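# Uncap the bottle and lay the cap down

## Task

Twist the cap off the bottle and leave it lying flat on the table, with the bottle still standing upright. Both must stay that way on their own, without the robot holding them. Afterwards open the hands and pull the arms away.

## Robot and tools

Robot: two arms, left_arm and right_arm. Each carries an identical five-finger right hand, so the hands are not mirror images and every number means the same on both.

World frame: one frame is shared by both arms. The origin sits on the table surface midway between the arms, +z is up, +x points out across the table, and left_arm is on the +y side. The names left and right do not refer to image sides. Positions are in metres and orientations are quaternions (w, x, y, z). Printed positions may be slightly off, more so at long reach.

Hand point: a spot fixed to the palm, 0.05 m in front of it, where index pad and thumb tip meet in a pinch. Its own axes: +z runs along the straightened fingers, +y points out of the palm, and +x runs across the palm away from the thumb. Straight fingers extend 0.06 to 0.07 m past the point along +z. A wrist bracket on the little-finger side sticks out 0.03 m beyond the point along +y and 0.11 m across the palm, and it can collide with things.

The row: every motion command is one row of 28 numbers, each in [-1, 1], always covering both arms. The first 14 are for left_arm, the next 14 for right_arm. Per arm the order is: dx, dy, dz, rx, ry, rz, little, ring, middle, index, thumb_bend, thumb_turn, force_limit, speed.
- dx, dy, dz, rx, ry, rz are an offset, not a pose. They are measured from the hand point's measured pose when the action (or move) begins, along the hand point's own axes. 1.0 equals 0.6 m or 180 degrees. rx, ry, rz form a single rotation vector. In a multi-row action every row is measured from that same starting pose, not added to the row before.
- little, ring, middle, index, thumb_bend: absolute targets, +1 straight/open, -1 fully curled/closed. thumb_turn: +1 beside the palm, -1 in front of it, facing the fingers. A pinch is roughly index -0.22, thumb_bend -0.75, thumb_turn -0.57.
- force_limit: the fingertip load at which a closing motor stops, scaling linearly from about 0 N at -1 to 10 N at +1 (15 N for the two thumb motors). It never stops opening.
- speed: finger speed, from nearly zero at -1 to full at +1; at full speed a full travel takes 0.6 s. For a soft grip close at -0.9 or slower.
There is no 'no change' value for hand numbers: to leave a hand alone, resend its last eight numbers; if none were sent yet, use its hand_measured six values plus hand_force_limit and hand_speed.

Tools:
- execute_actions(actions): a list of actions; each action is a table of up to 15 rows, one row per 1/30 s control step. A shorter table repeats its final row until 15 steps are done. An empty list only returns state and images. Per step the commanded pose is clipped to within 100 mm and 16 degrees of the measured one, so large offsets need several actions.
- move(target, speed, stop_force, blocking): target is one 28-number row, offsets measured from the pose shown in the latest result that has one. Each hand point travels in a straight line; all paths finish together, taking 0.5 to 10 s. speed is in m/s, 0.002 to 0.5 (default 0.25); turning is capped at twice that in rad/s. stop_force (13 to 80 N, one value for both arms) ends an arm's path when its wrist sensor feels that much extra push against the motion; the touching arm then backs up two steps and holds. Use it only with slow speed, not for an arm that rotates during the move, and leave it out when pulling away from a surface. It is refused in the first 0.2 s of a scene and together with blocking=false. blocking=false returns after 0.5 s while motion continues; check with wait(0), and no other motion is accepted until the move ends.
- wait(seconds): 0 to 10 s, arms keep their last command.
- stop(): brakes a running move.
- zoom_image(camera, region): region [x0, y0, x1, y1] in pixels of that camera's latest image, at most 504 by 504.
- show_instructions(): shows the reference images.
- finished_scene(scene): ends the current scene, given its number; irreversible.

Cameras: cam_head_left, cam_head_right, cam_high, cam_low (672x504) and cam_left_wrist, cam_right_wrist (616x616 fisheye).

Results: per arm, hand point position, quaternion and velocities; 'Hand target' lines (where the controller is driving); 'pose unreachable' if a clearance check altered a command; hand_measured, hand_stopped_by (moving, target, force, stalled, fault) and hand_load_n, six values each in motor order; a sudden drop of loads toward zero means the grip was lost. Wrist force and torque are given in the hand point's axes, with offsets up to about 5.5 N, noise, and saturation near 100 N. A move adds a 'move:' line: done, off_target, moving, held, contact or fault, plus limits=paced or limits=held. Action results list some per-step positions, marked HELD when held back. MOTOR HOT appears at 70 °C; at 85 °C the arm is braked until cool.

Gripping: with the thumb turned fully in front, the hand can wrap objects 0.035 to 0.08 m wide; turn the thumb before reaching the object. Closed fingers lock once at target or force limit; to tighten, raise force_limit and send a more closed target; to loosen, send a more open one.

Avoid: pushing past a firm contact (arms are stiff and fault), joint torques over limits (wrist joints 46.9 N m, elbow 130, shoulder 287), any external force of 150 N, both of which stop the arm for 10 s; arms striking or pressing each other; knocking or placing anything off the table; dropping, slamming or shoving objects. Objects may occasionally get a small push by themselves.

Each tool is called after "Emit:" as a command line: name --argument value for each argument, lists and objects as JSON in quotes; but a table of rows of numbers goes row by row, as --pt "numbers of a row", without its own name.

Reference images:

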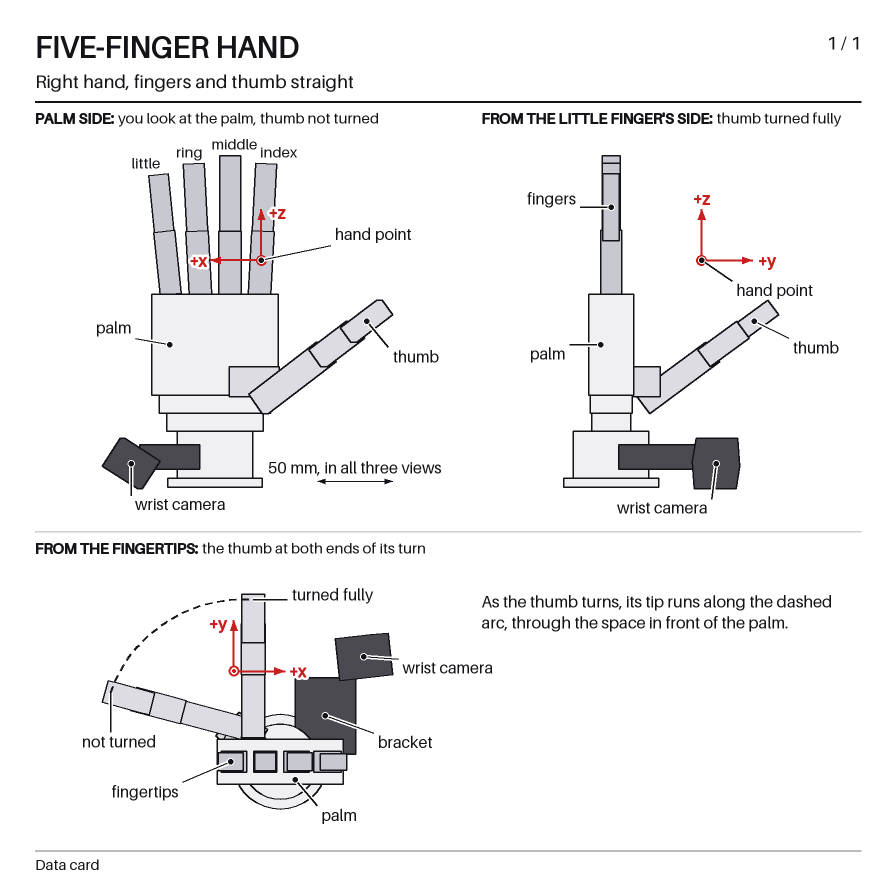

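## Session

Emit:
execute_actions --actions '[]'

Scene clock: 0.00 s.
left_arm: end_effector_position=(-0.1524, +1.1060, +0.5926) hand_measured=(+1.000, +1.000, +1.000, +1.000, +1.000, +1.000) hand_load_n=(+0.0, +0.0, +0.0, +0.0, +0.0, +0.0) hand_stopped_by=(target, target, target, target, target, target) hand_force_limit=0.00 hand_speed=-0.80 end_effector_quat_wxyz=(+0.026, +0.665, -0.746, -0.024) end_effector_velocity=(-0.000, -0.001, +0.001) end_effector_angular_velocity=(+0.001, -0.000, +0.000) | right_arm: end_effector_position=(+0.1511, -1.1596, +0.6037) hand_measured=(+1.000, +1.000, +1.000, +1.000, +1.000, +1.000) hand_load_n=(+0.0, +0.0, +0.0, +0.0, +0.0, +0.0) hand_stopped_by=(target, target, target, target, target, target) hand_force_limit=0.00 hand_speed=-0.80 end_effector_quat_wxyz=(-0.037, +0.689, +0.722, +0.051) end_effector_velocity=(+0.000, +0.001, +0.001) end_effector_angular_velocity=(-0.002, +0.000, -0.000)
Joint positions: left_arm=[ 1.448 -1.585  1.481  1.695  1.503 -1.762] | right_arm=[-1.68  -1.481  1.367  1.81   1.585 -1.86 ]
Joint velocities: left_arm=[ 0.    -0.001 -0.     0.     0.     0.   ] | right_arm=[ 0.    -0.002 -0.001  0.    -0.     0.   ]
Joint torques (N m, as the arm reports them, + toward a larger angle): no reading
Wrist force (N, on the end effector, along its own x y z axes, offset not removed): no reading
Wrist torque (N m, same axes, about the end effector's origin, offset not removed): no reading
Hand target (left_arm): -0.152, +1.106, +0.593; -0.026, -0.665, +0.746, +0.024
Hand target (right_arm): +0.151, -1.160, +0.604; -0.037, +0.689, +0.722, +0.051

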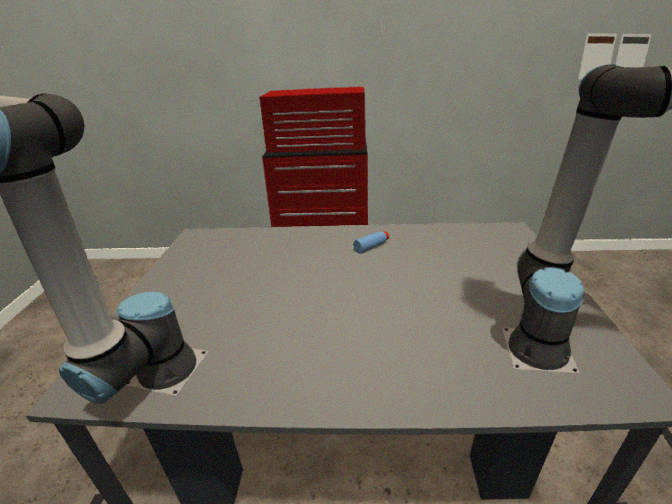

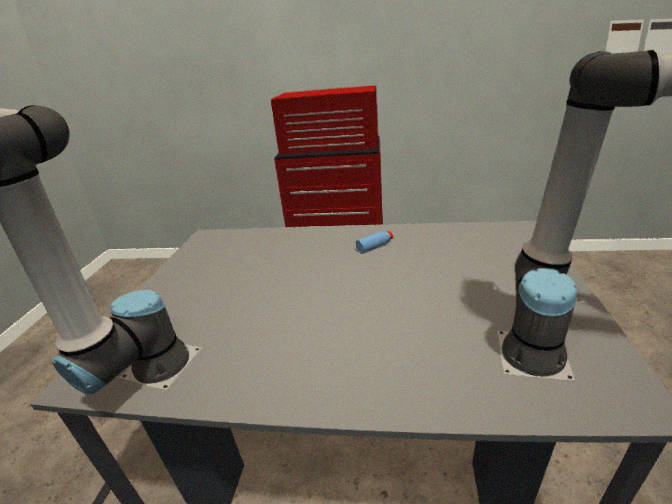

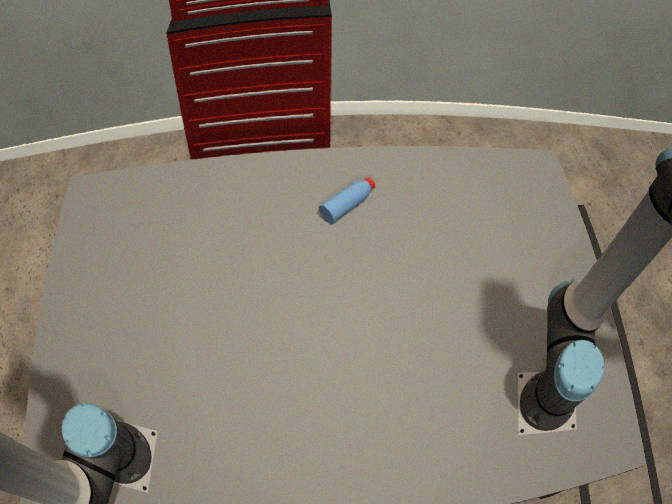

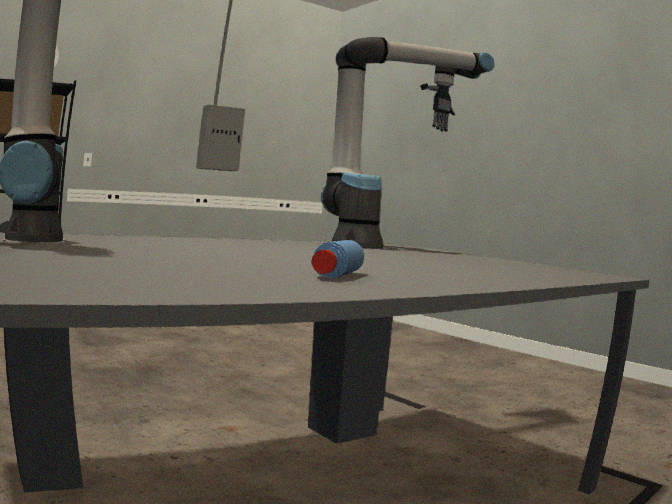

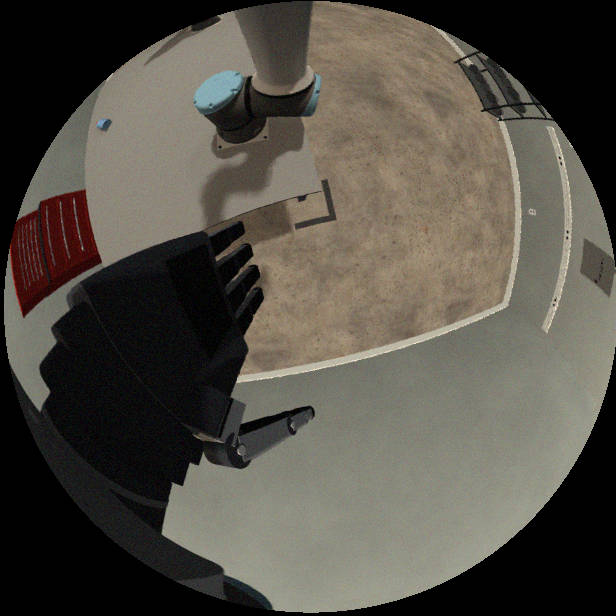

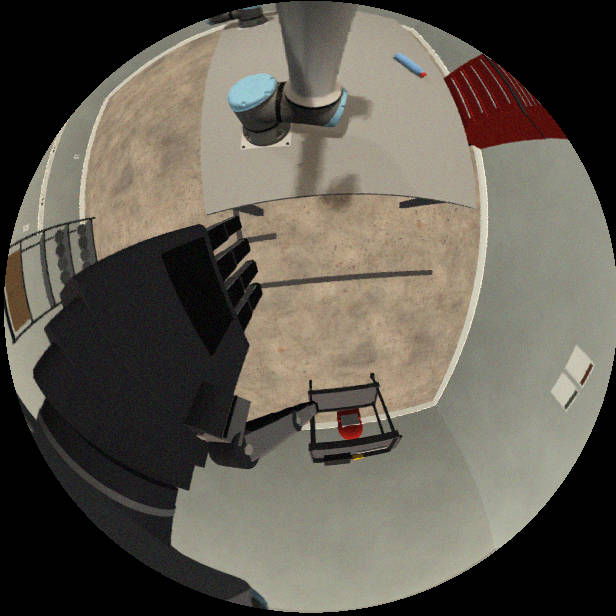

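Emit:
move --target '[0,0,0,0,0,0,1,1,1,1,1,1,0,0, 0.95,0.6,0.3,0.10,0.34,0.73,1,1,1,1,1,-1,0.6,0.5]' --speed 0.4

Scene clock: 5.00 s.
left_arm: end_effector_position=(-0.1524, +1.1060, +0.5926) hand_measured=(+1.000, +1.000, +1.000, +1.000, +1.000, +1.000) hand_load_n=(+0.0, +0.0, +0.0, +0.0, +0.0, +0.0) hand_stopped_by=(target, target, target, target, target, target) hand_force_limit=0.00 hand_speed=0.00 end_effector_quat_wxyz=(+0.026, +0.665, -0.746, -0.024) end_effector_velocity=(+0.000, -0.000, +0.000) end_effector_angular_velocity=(-0.000, -0.000, -0.000) | right_arm: end_effector_position=(+0.4855, -0.5553, +0.5027) hand_measured=(+1.000, +1.000, +1.000, +1.000, +1.000, -1.000) hand_load_n=(+0.0, +0.0, +0.0, +0.0, +0.0, +0.0) hand_stopped_by=(target, target, target, target, target, target) hand_force_limit=0.60 hand_speed=0.50 end_effector_quat_wxyz=(-0.426, +0.798, -0.390, +0.173) end_effector_velocity=(+0.001, +0.001, -0.001) end_effector_angular_velocity=(-0.008, +0.010, -0.010)
Joint positions: left_arm=[ 1.448 -1.585  1.481  1.695  1.503 -1.762] | right_arm=[-0.609 -1.829  1.92   1.34   0.623  1.811]
Joint velocities: left_arm=[-0.    -0.001  0.001  0.     0.    -0.   ] | right_arm=[ 0.011 -0.    -0.007 -0.017  0.016  0.032]
Joint torques (N m, as the arm reports them, + toward a larger angle): left_arm=[ -0.17 -36.35 -37.72   3.65  -0.32  -0.14] | right_arm=[ 17.34 -30.1  -53.05  -0.46   1.96   3.22]
Wrist force (N, on the end effector, along its own x y z axes, offset not removed): left_arm=[-1.1 1.4 -3.4] | right_arm=[-2.6 0.1 -3.0]
Wrist torque (N m, same axes, about the end effector's origin, offset not removed): left_arm=[0.25 0.36 -0.03] | right_arm=[-0.15 0.59 0.03]
Hand target (left_arm): -0.152, +1.106, +0.593; -0.026, -0.665, +0.746, +0.024
Hand target (right_arm): +0.485, -0.555, +0.503; -0.425, +0.798, -0.391, +0.173
Off the commanded pose (left_arm): 0.000 m, 0 deg.
Off the commanded pose (right_arm): 0.000 m, 0 deg.
move: done
camera_calibration (this result's frames):
cam_left_wrist: T_world_to_cam=[[-0.966259, 0.252174, 0.0524529, -0.456003], [0.24522, 0.838342, 0.486877, -1.17054], [0.0788043, 0.483312, -0.871894, 0.127946], [0, 0, 0, 1]] pos_world=[-0.16366, 1.03446, 0.705382]
cam_right_wrist: T_world_to_cam=[[-0.566726, -0.225936, -0.792322, 0.550442], [-0.79125, 0.417313, 0.44696, 0.391007], [0.229662, 0.880229, -0.415274, 0.713339], [0, 0, 0, 1]] pos_world=[0.457507, -0.666709, 0.557594]

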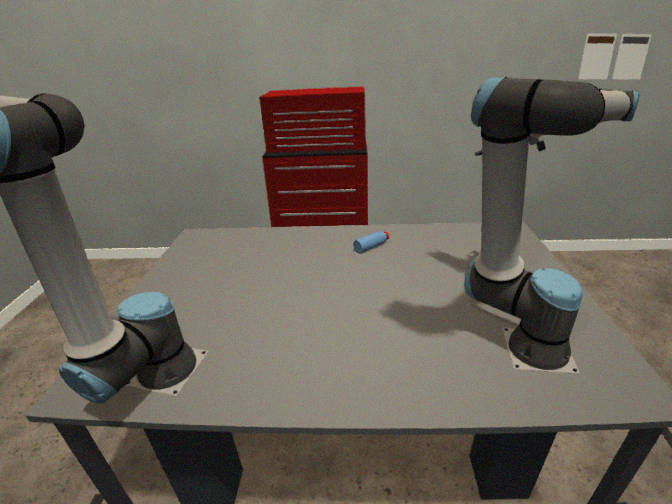

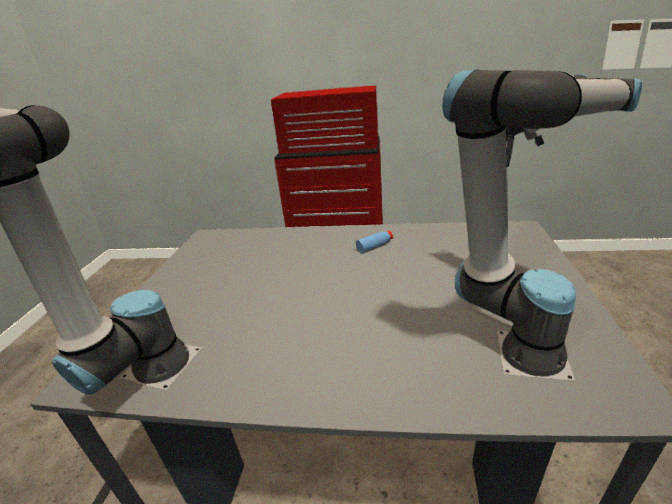

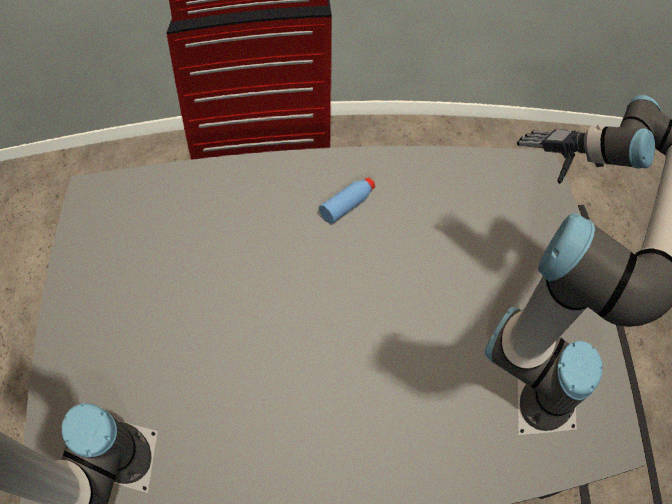

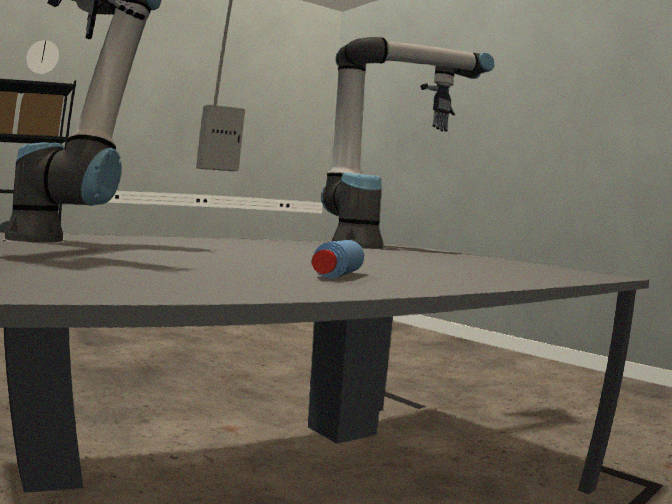

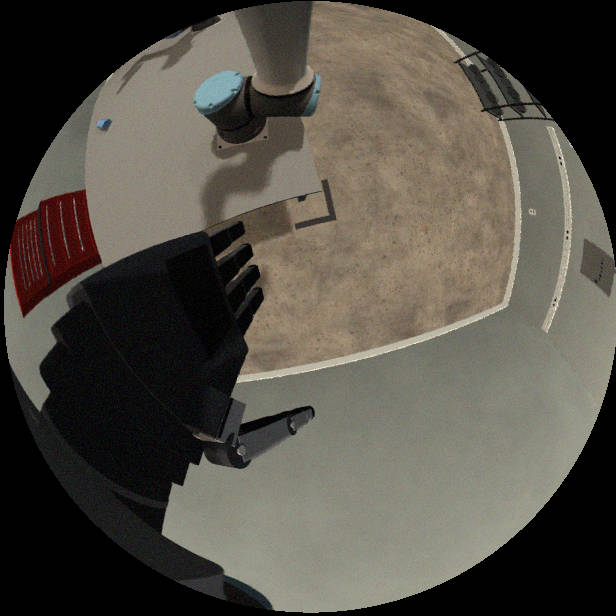

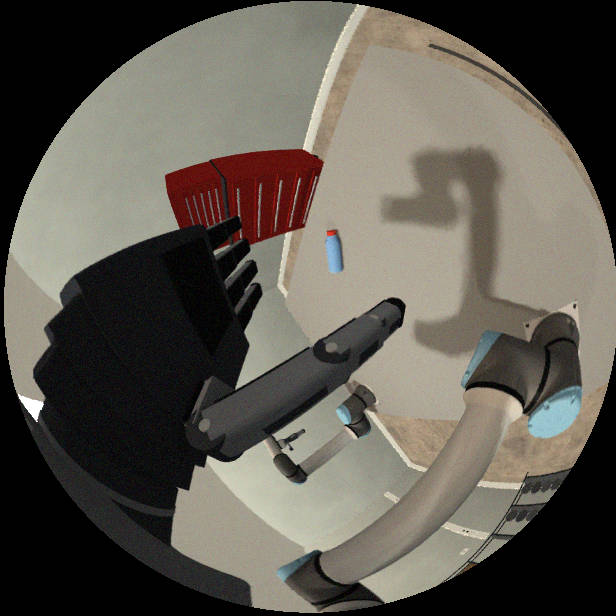

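Emit:
move --target '[0,0,0,0,0,0,1,1,1,1,1,1,0,0, -0.425,0.012,1.0,0,0,0,1,1,1,1,1,-1,0.6,0.5]' --speed 0.4

Scene clock: 7.70 s.
left_arm: end_effector_position=(-0.1524, +1.1060, +0.5926) hand_measured=(+1.000, +1.000, +1.000, +1.000, +1.000, +1.000) hand_load_n=(+0.0, +0.0, +0.0, +0.0, +0.0, +0.0) hand_stopped_by=(target, target, target, target, target, target) hand_force_limit=0.00 hand_speed=0.00 end_effector_quat_wxyz=(+0.026, +0.665, -0.746, -0.024) end_effector_velocity=(-0.000, -0.000, +0.000) end_effector_angular_velocity=(+0.001, -0.001, +0.000) | right_arm: end_effector_position=(+0.6848, -0.0351, +0.1634) hand_measured=(+1.000, +1.000, +1.000, +1.000, +1.000, -1.000) hand_load_n=(+0.0, +0.0, +0.0, +0.0, +0.0, +0.0) hand_stopped_by=(target, target, target, target, target, target) hand_force_limit=0.60 hand_speed=0.50 end_effector_quat_wxyz=(-0.425, +0.798, -0.390, +0.173) end_effector_velocity=(+0.001, +0.002, -0.002) end_effector_angular_velocity=(-0.002, +0.004, -0.000)
Joint positions: left_arm=[ 1.448 -1.585  1.481  1.695  1.503 -1.762] | right_arm=[ 0.581 -1.153  1.663  0.126  1.343  3.044]
Joint velocities: left_arm=[ 0.    -0.001 -0.    -0.     0.    -0.   ] | right_arm=[ 0.002  0.006 -0.006  0.003  0.002  0.001]
Joint torques (N m, as the arm reports them, + toward a larger angle): left_arm=[  1.01 -35.11 -38.19   3.59  -0.25  -0.28] | right_arm=[ 21.02 -54.98 -50.83   4.56   3.18   3.39]
Wrist force (N, on the end effector, along its own x y z axes, offset not removed): left_arm=[0.5 0.7 -5.4] | right_arm=[-0.6 1.4 -2.8]
Wrist torque (N m, same axes, about the end effector's origin, offset not removed): left_arm=[0.31 0.11 0.09] | right_arm=[0.26 0.20 0.04]
Hand target (left_arm): -0.152, +1.106, +0.593; -0.026, -0.665, +0.746, +0.024
Hand target (right_arm): +0.685, -0.035, +0.163; -0.425, +0.798, -0.390, +0.173
Off the commanded pose (left_arm): 0.000 m, 0 deg.
Off the commanded pose (right_arm): 0.001 m, 0 deg.
move: done; limits=paced
camera_calibration (this result's frames):
cam_left_wrist: T_world_to_cam=[[-0.966259, 0.252174, 0.0524529, -0.456003], [0.24522, 0.838342, 0.486877, -1.17054], [0.0788043, 0.483312, -0.871894, 0.127946], [0, 0, 0, 1]] pos_world=[-0.16366, 1.03446, 0.705382]
cam_right_wrist: T_world_to_cam=[[-0.566813, -0.226934, -0.791974, 0.512077], [-0.791238, 0.417734, 0.446588, 0.483388], [0.229489, 0.879772, -0.416336, 0.0689761], [0, 0, 0, 1]] pos_world=[0.656898, -0.146403, 0.218395]

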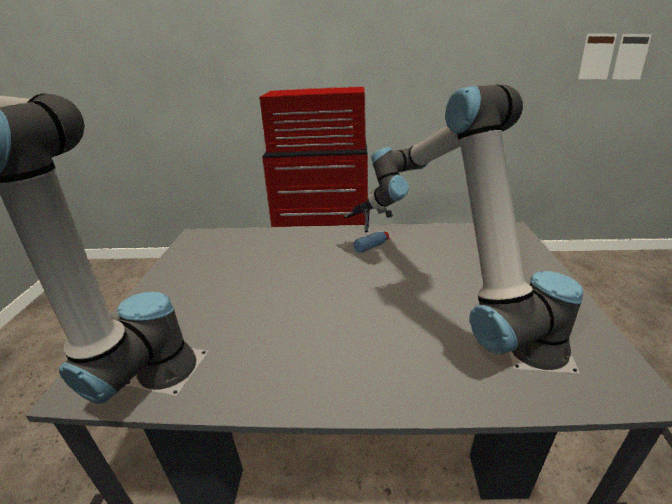

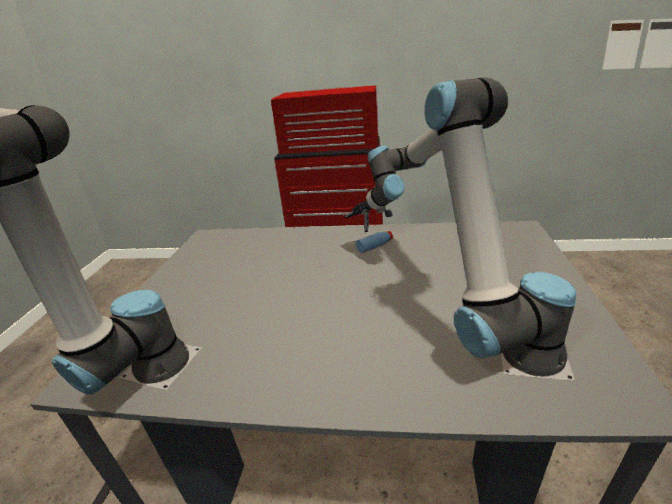

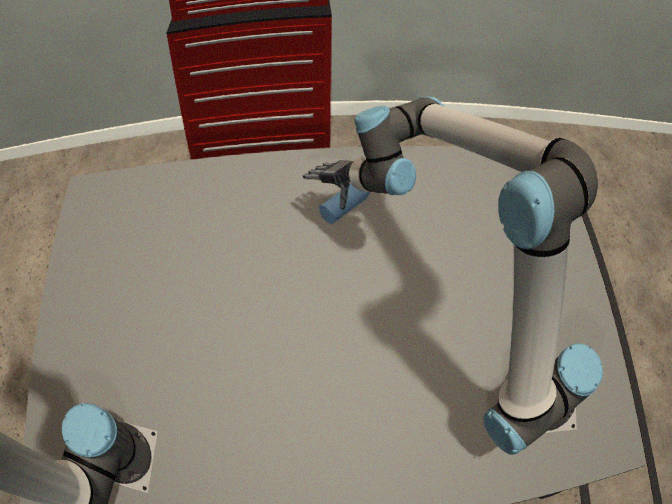

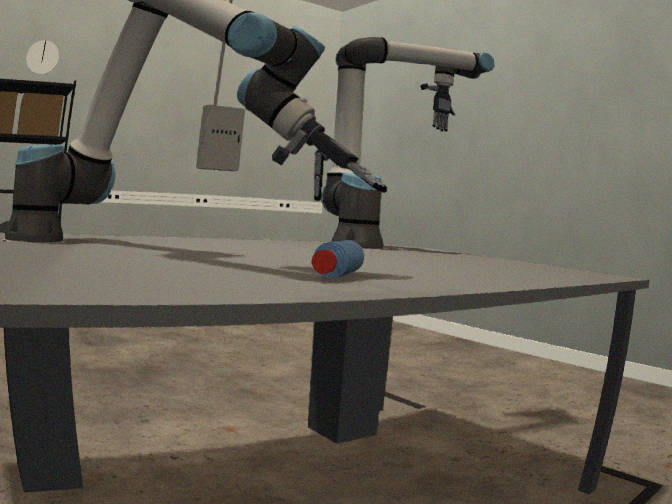

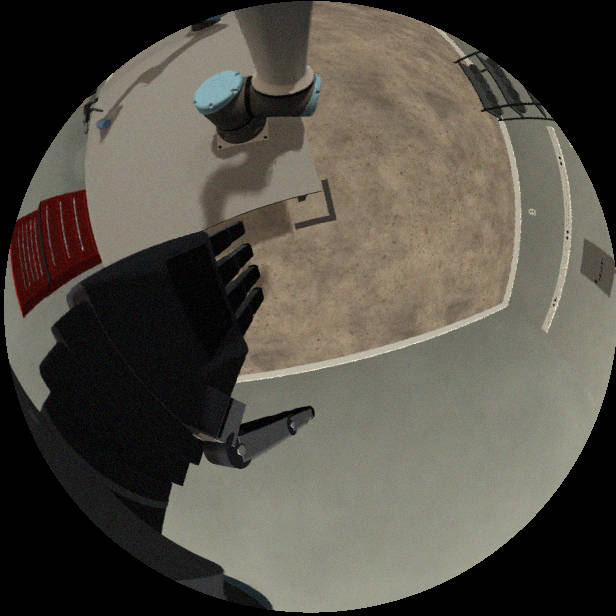

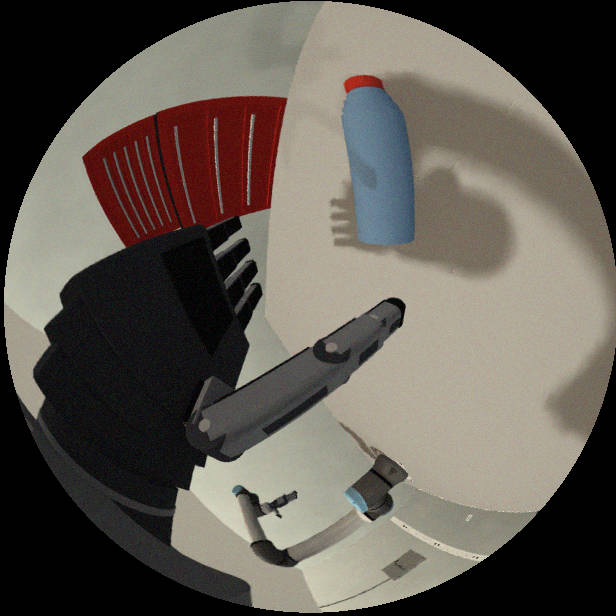

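Emit:
move --target '[0,0,0,0,0,0,1,1,1,1,1,1,0,0, 0.005,0.125,0.068,0,0,0,1,1,1,1,1,-1,0.6,0.5]' --speed 0.15

Emit:
zoom_image --camera "cam_high" --region '[250,120,450,270]'

Scene clock: 9.00 s.
left_arm: end_effector_position=(-0.1524, +1.1060, +0.5926) hand_measured=(+1.000, +1.000, +1.000, +1.000, +1.000, +1.000) hand_load_n=(+0.0, +0.0, +0.0, +0.0, +0.0, +0.0) hand_stopped_by=(target, target, target, target, target, target) hand_force_limit=0.00 hand_speed=0.00 end_effector_quat_wxyz=(+0.026, +0.665, -0.746, -0.024) end_effector_velocity=(-0.000, +0.000, -0.000) end_effector_angular_velocity=(-0.001, +0.001, +0.000) | right_arm: end_effector_position=(+0.6761, -0.0403, +0.0789) hand_measured=(+1.000, +1.000, +1.000, +1.000, +1.000, -1.000) hand_load_n=(+0.0, +0.0, +0.0, +0.0, +0.0, +0.0) hand_stopped_by=(target, target, target, target, target, target) hand_force_limit=0.60 hand_speed=0.50 end_effector_quat_wxyz=(-0.425, +0.798, -0.390, +0.173) end_effector_velocity=(+0.000, +0.000, -0.003) end_effector_angular_velocity=(+0.001, +0.001, -0.000)
Joint positions: left_arm=[ 1.448 -1.585  1.481  1.695  1.503 -1.762] | right_arm=[ 0.58  -1.091  1.743 -0.016  1.342  3.043]
Joint velocities: left_arm=[ 0.     0.001 -0.001  0.001 -0.    -0.   ] | right_arm=[-0.     0.003  0.002 -0.005 -0.     0.001]
Joint torques (N m, as the arm reports them, + toward a larger angle): left_arm=[  0.73 -33.93 -38.24   3.81  -0.52  -0.17] | right_arm=[-15.74 -55.93 -21.98  -3.01  -3.79   3.64]
Wrist force (N, on the end effector, along its own x y z axes, offset not removed): left_arm=[0.6 1.8 -3.1] | right_arm=[0.7 -3.2 -0.7]
Wrist torque (N m, same axes, about the end effector's origin, offset not removed): left_arm=[0.31 0.02 0.14] | right_arm=[-0.64 0.05 0.06]
Hand target (left_arm): -0.152, +1.106, +0.593; -0.026, -0.665, +0.746, +0.024
Hand target (right_arm): +0.676, -0.040, +0.079; -0.425, +0.798, -0.390, +0.173
Off the commanded pose (left_arm): 0.000 m, 0 deg.
Off the commanded pose (right_arm): 0.000 m, 0 deg.
move: done
camera_calibration (this result's frames):
cam_left_wrist: T_world_to_cam=[[-0.966259, 0.252174, 0.0524528, -0.456003], [0.24522, 0.838342, 0.486877, -1.17054], [0.0788044, 0.483312, -0.871894, 0.127946], [0, 0, 0, 1]] pos_world=[-0.16366, 1.03446, 0.705382]
cam_right_wrist: T_world_to_cam=[[-0.566795, -0.227022, -0.791963, 0.438982], [-0.791263, 0.417728, 0.446549, 0.516374], [0.229448, 0.879753, -0.4164, 0.040419], [0, 0, 0, 1]] pos_world=[0.648126, -0.151604, 0.133901]

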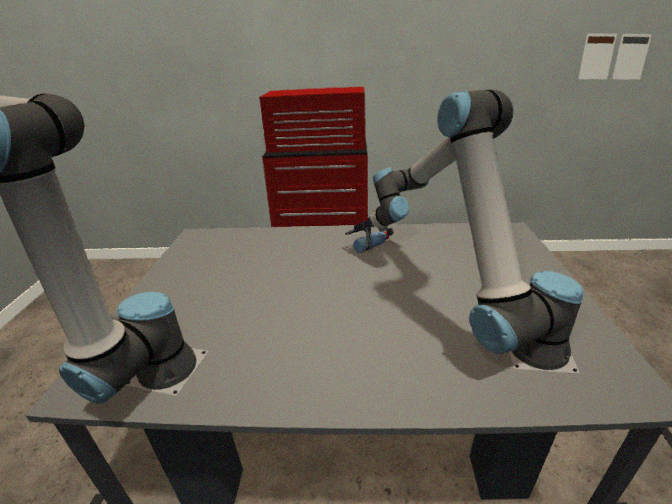

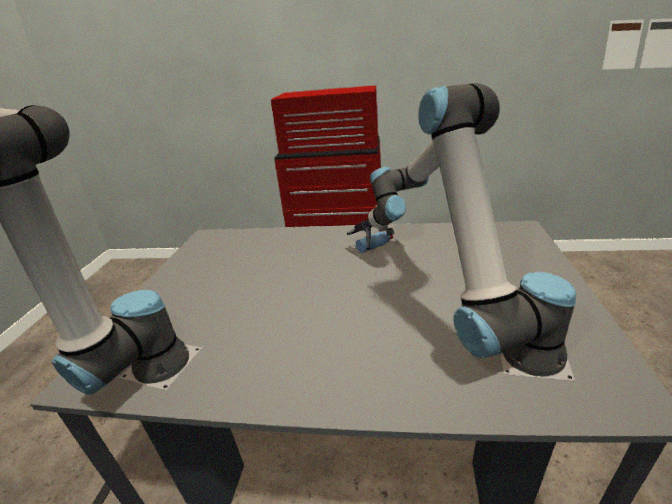

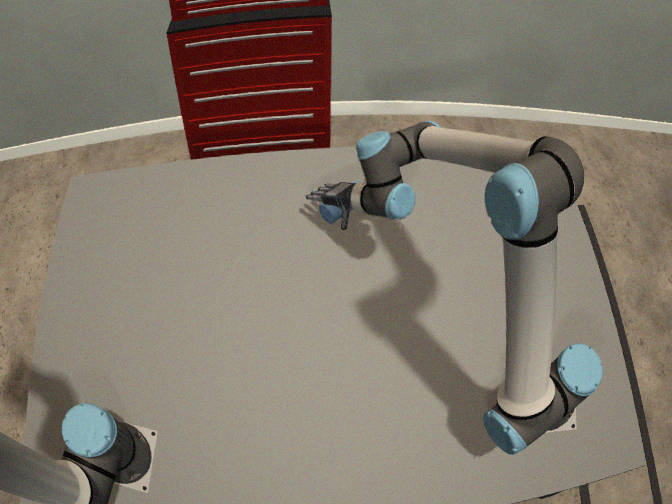

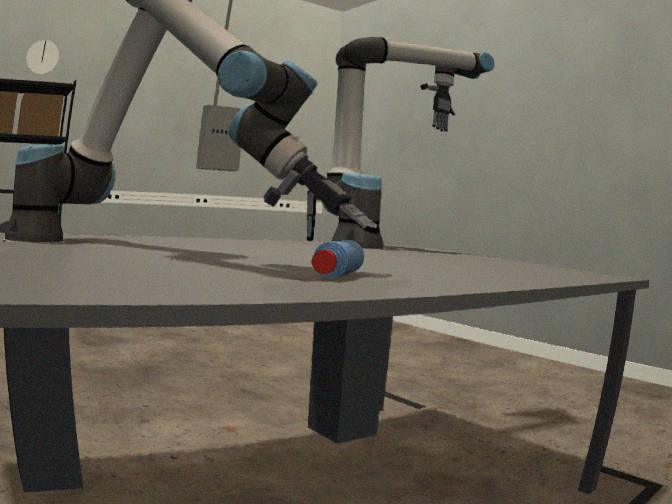

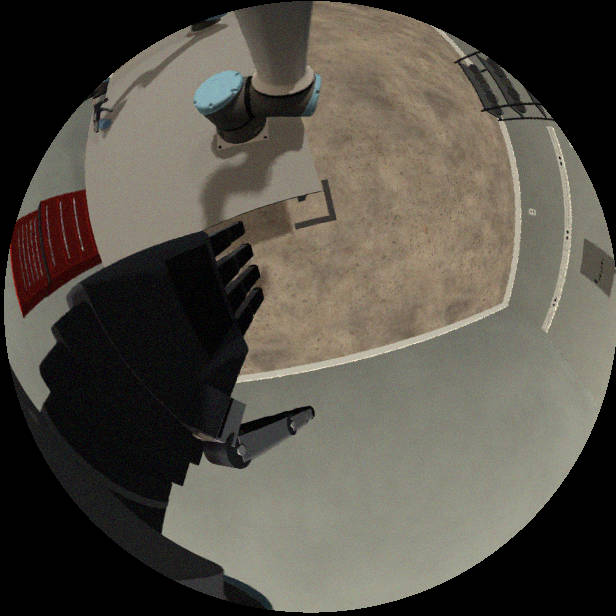

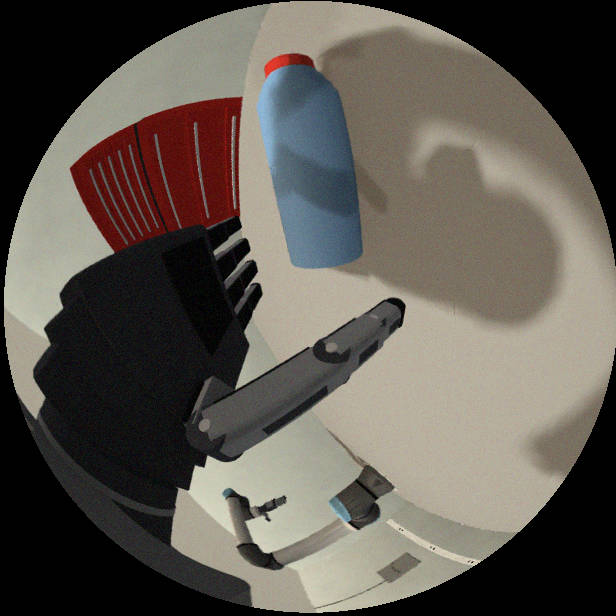

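Region (250, 120, 450, 270) of cam_high's 672x504 image, scaled by 2.520, with more detail than that image has; it fills the top 378 rows of this view, and the rest is white.

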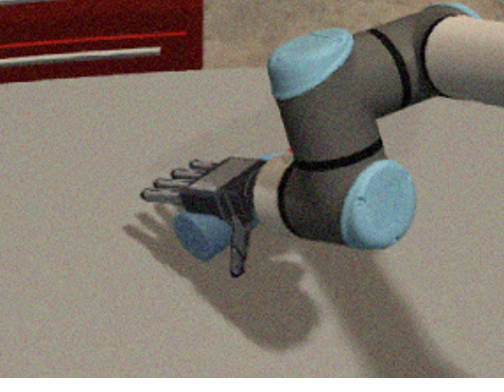

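Emit:
move --target '[0,0,0,0,0,0,1,1,1,1,1,1,0,0, 0.0,0.061,0.06,0,0,0,1,1,1,1,1,-1,0.6,0.5]' --speed 0.08

Scene clock: 10.73 s.
left_arm: end_effector_position=(-0.1524, +1.1060, +0.5926) hand_measured=(+1.000, +1.000, +1.000, +1.000, +1.000, +1.000) hand_load_n=(+0.0, +0.0, +0.0, +0.0, +0.0, +0.0) hand_stopped_by=(target, target, target, target, target, target) hand_force_limit=0.00 hand_speed=0.00 end_effector_quat_wxyz=(+0.026, +0.665, -0.746, -0.024) end_effector_velocity=(-0.000, -0.000, +0.000) end_effector_angular_velocity=(-0.001, +0.001, -0.000) | right_arm: end_effector_position=(+0.6805, -0.0330, +0.0286) hand_measured=(+1.000, +1.000, +1.000, +1.000, +1.000, -1.000) hand_load_n=(+0.0, +0.0, +0.0, +0.0, +0.0, +0.0) hand_stopped_by=(target, target, target, target, target, target) hand_force_limit=0.60 hand_speed=0.50 end_effector_quat_wxyz=(-0.425, +0.798, -0.390, +0.173) end_effector_velocity=(+0.000, +0.001, -0.003) end_effector_angular_velocity=(+0.001, -0.001, +0.000)
Joint positions: left_arm=[ 1.448 -1.585  1.481  1.695  1.503 -1.762] | right_arm=[ 0.587 -1.027  1.75  -0.088  1.347  3.047]
Joint velocities: left_arm=[-0.     0.    -0.     0.001 -0.     0.   ] | right_arm=[ 0.001  0.004  0.001 -0.006  0.     0.   ]
Joint torques (N m, as the arm reports them, + toward a larger angle): left_arm=[  1.05 -35.83 -38.09   3.91  -0.31  -0.07] | right_arm=[ 19.45 -54.48 -25.37  -2.71   2.67   3.43]
Wrist force (N, on the end effector, along its own x y z axes, offset not removed): left_arm=[-0.7 0.3 -4.0] | right_arm=[-3.0 -3.3 7.5]
Wrist torque (N m, same axes, about the end effector's origin, offset not removed): left_arm=[0.25 0.18 -0.09] | right_arm=[-0.96 0.29 -0.13]
Hand target (left_arm): -0.152, +1.106, +0.593; -0.026, -0.665, +0.746, +0.024
Hand target (right_arm): +0.681, -0.033, +0.028; -0.425, +0.798, -0.390, +0.173
Off the commanded pose (left_arm): 0.000 m, 0 deg.
Off the commanded pose (right_arm): 0.000 m, 0 deg.
move: done
camera_calibration (this result's frames):
cam_left_wrist: T_world_to_cam=[[-0.966259, 0.252174, 0.052453, -0.456003], [0.24522, 0.838342, 0.486877, -1.17054], [0.0788043, 0.483312, -0.871894, 0.127946], [0, 0, 0, 1]] pos_world=[-0.16366, 1.03446, 0.705382]
cam_right_wrist: T_world_to_cam=[[-0.566838, -0.227056, -0.791922, 0.403324], [-0.79124, 0.417741, 0.446577, 0.539349], [0.22942, 0.879737, -0.416448, 0.012073], [0, 0, 0, 1]] pos_world=[0.652604, -0.144352, 0.0835681]

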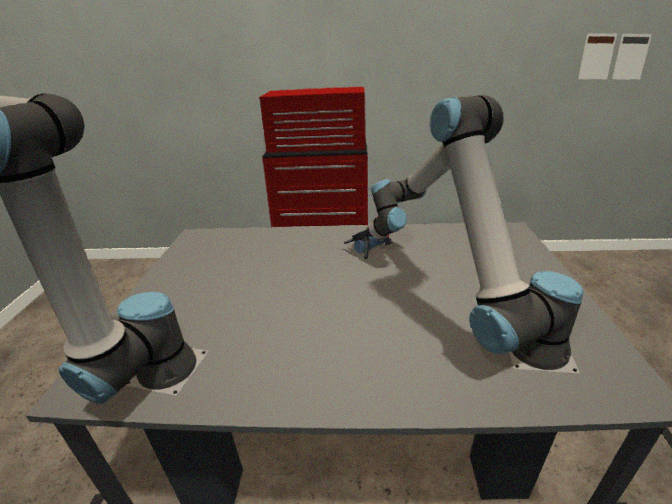

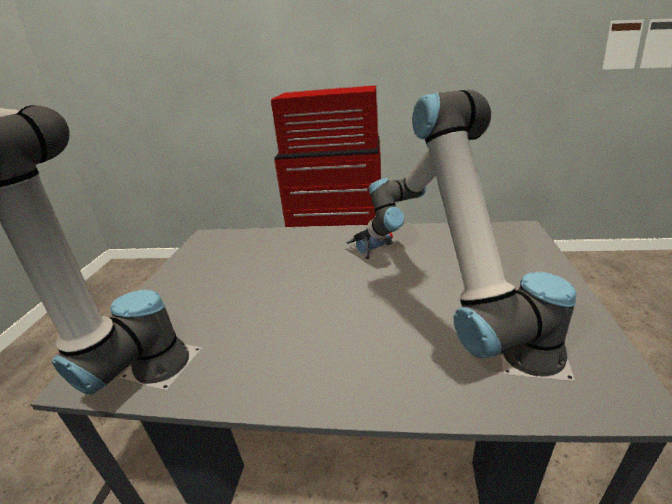

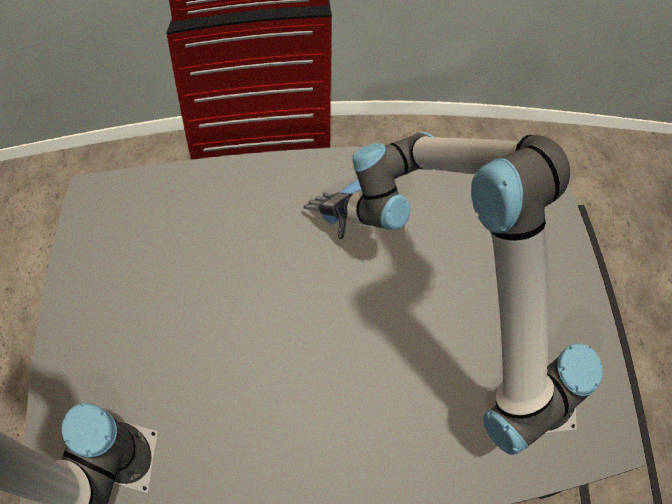

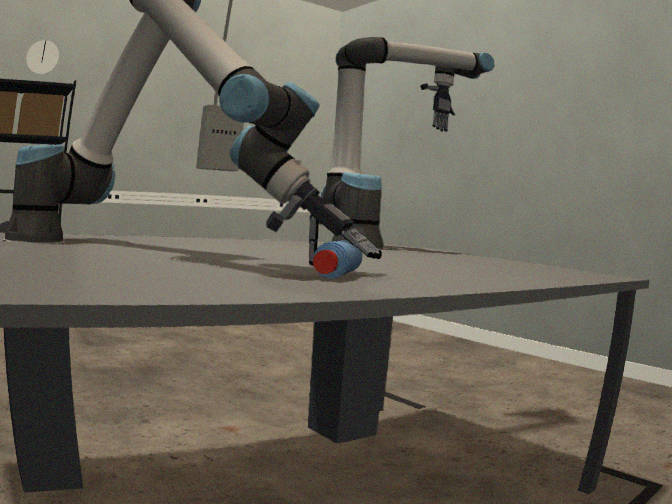

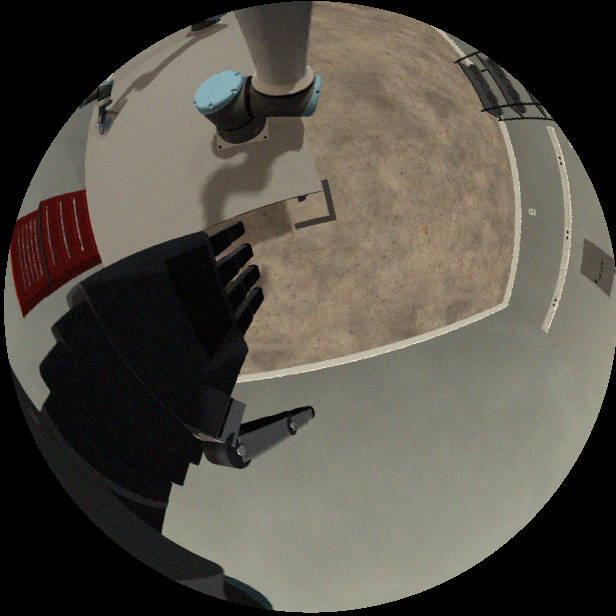

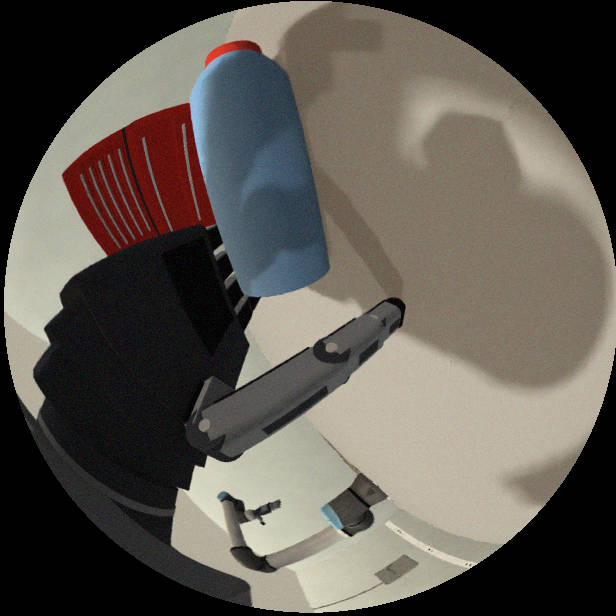

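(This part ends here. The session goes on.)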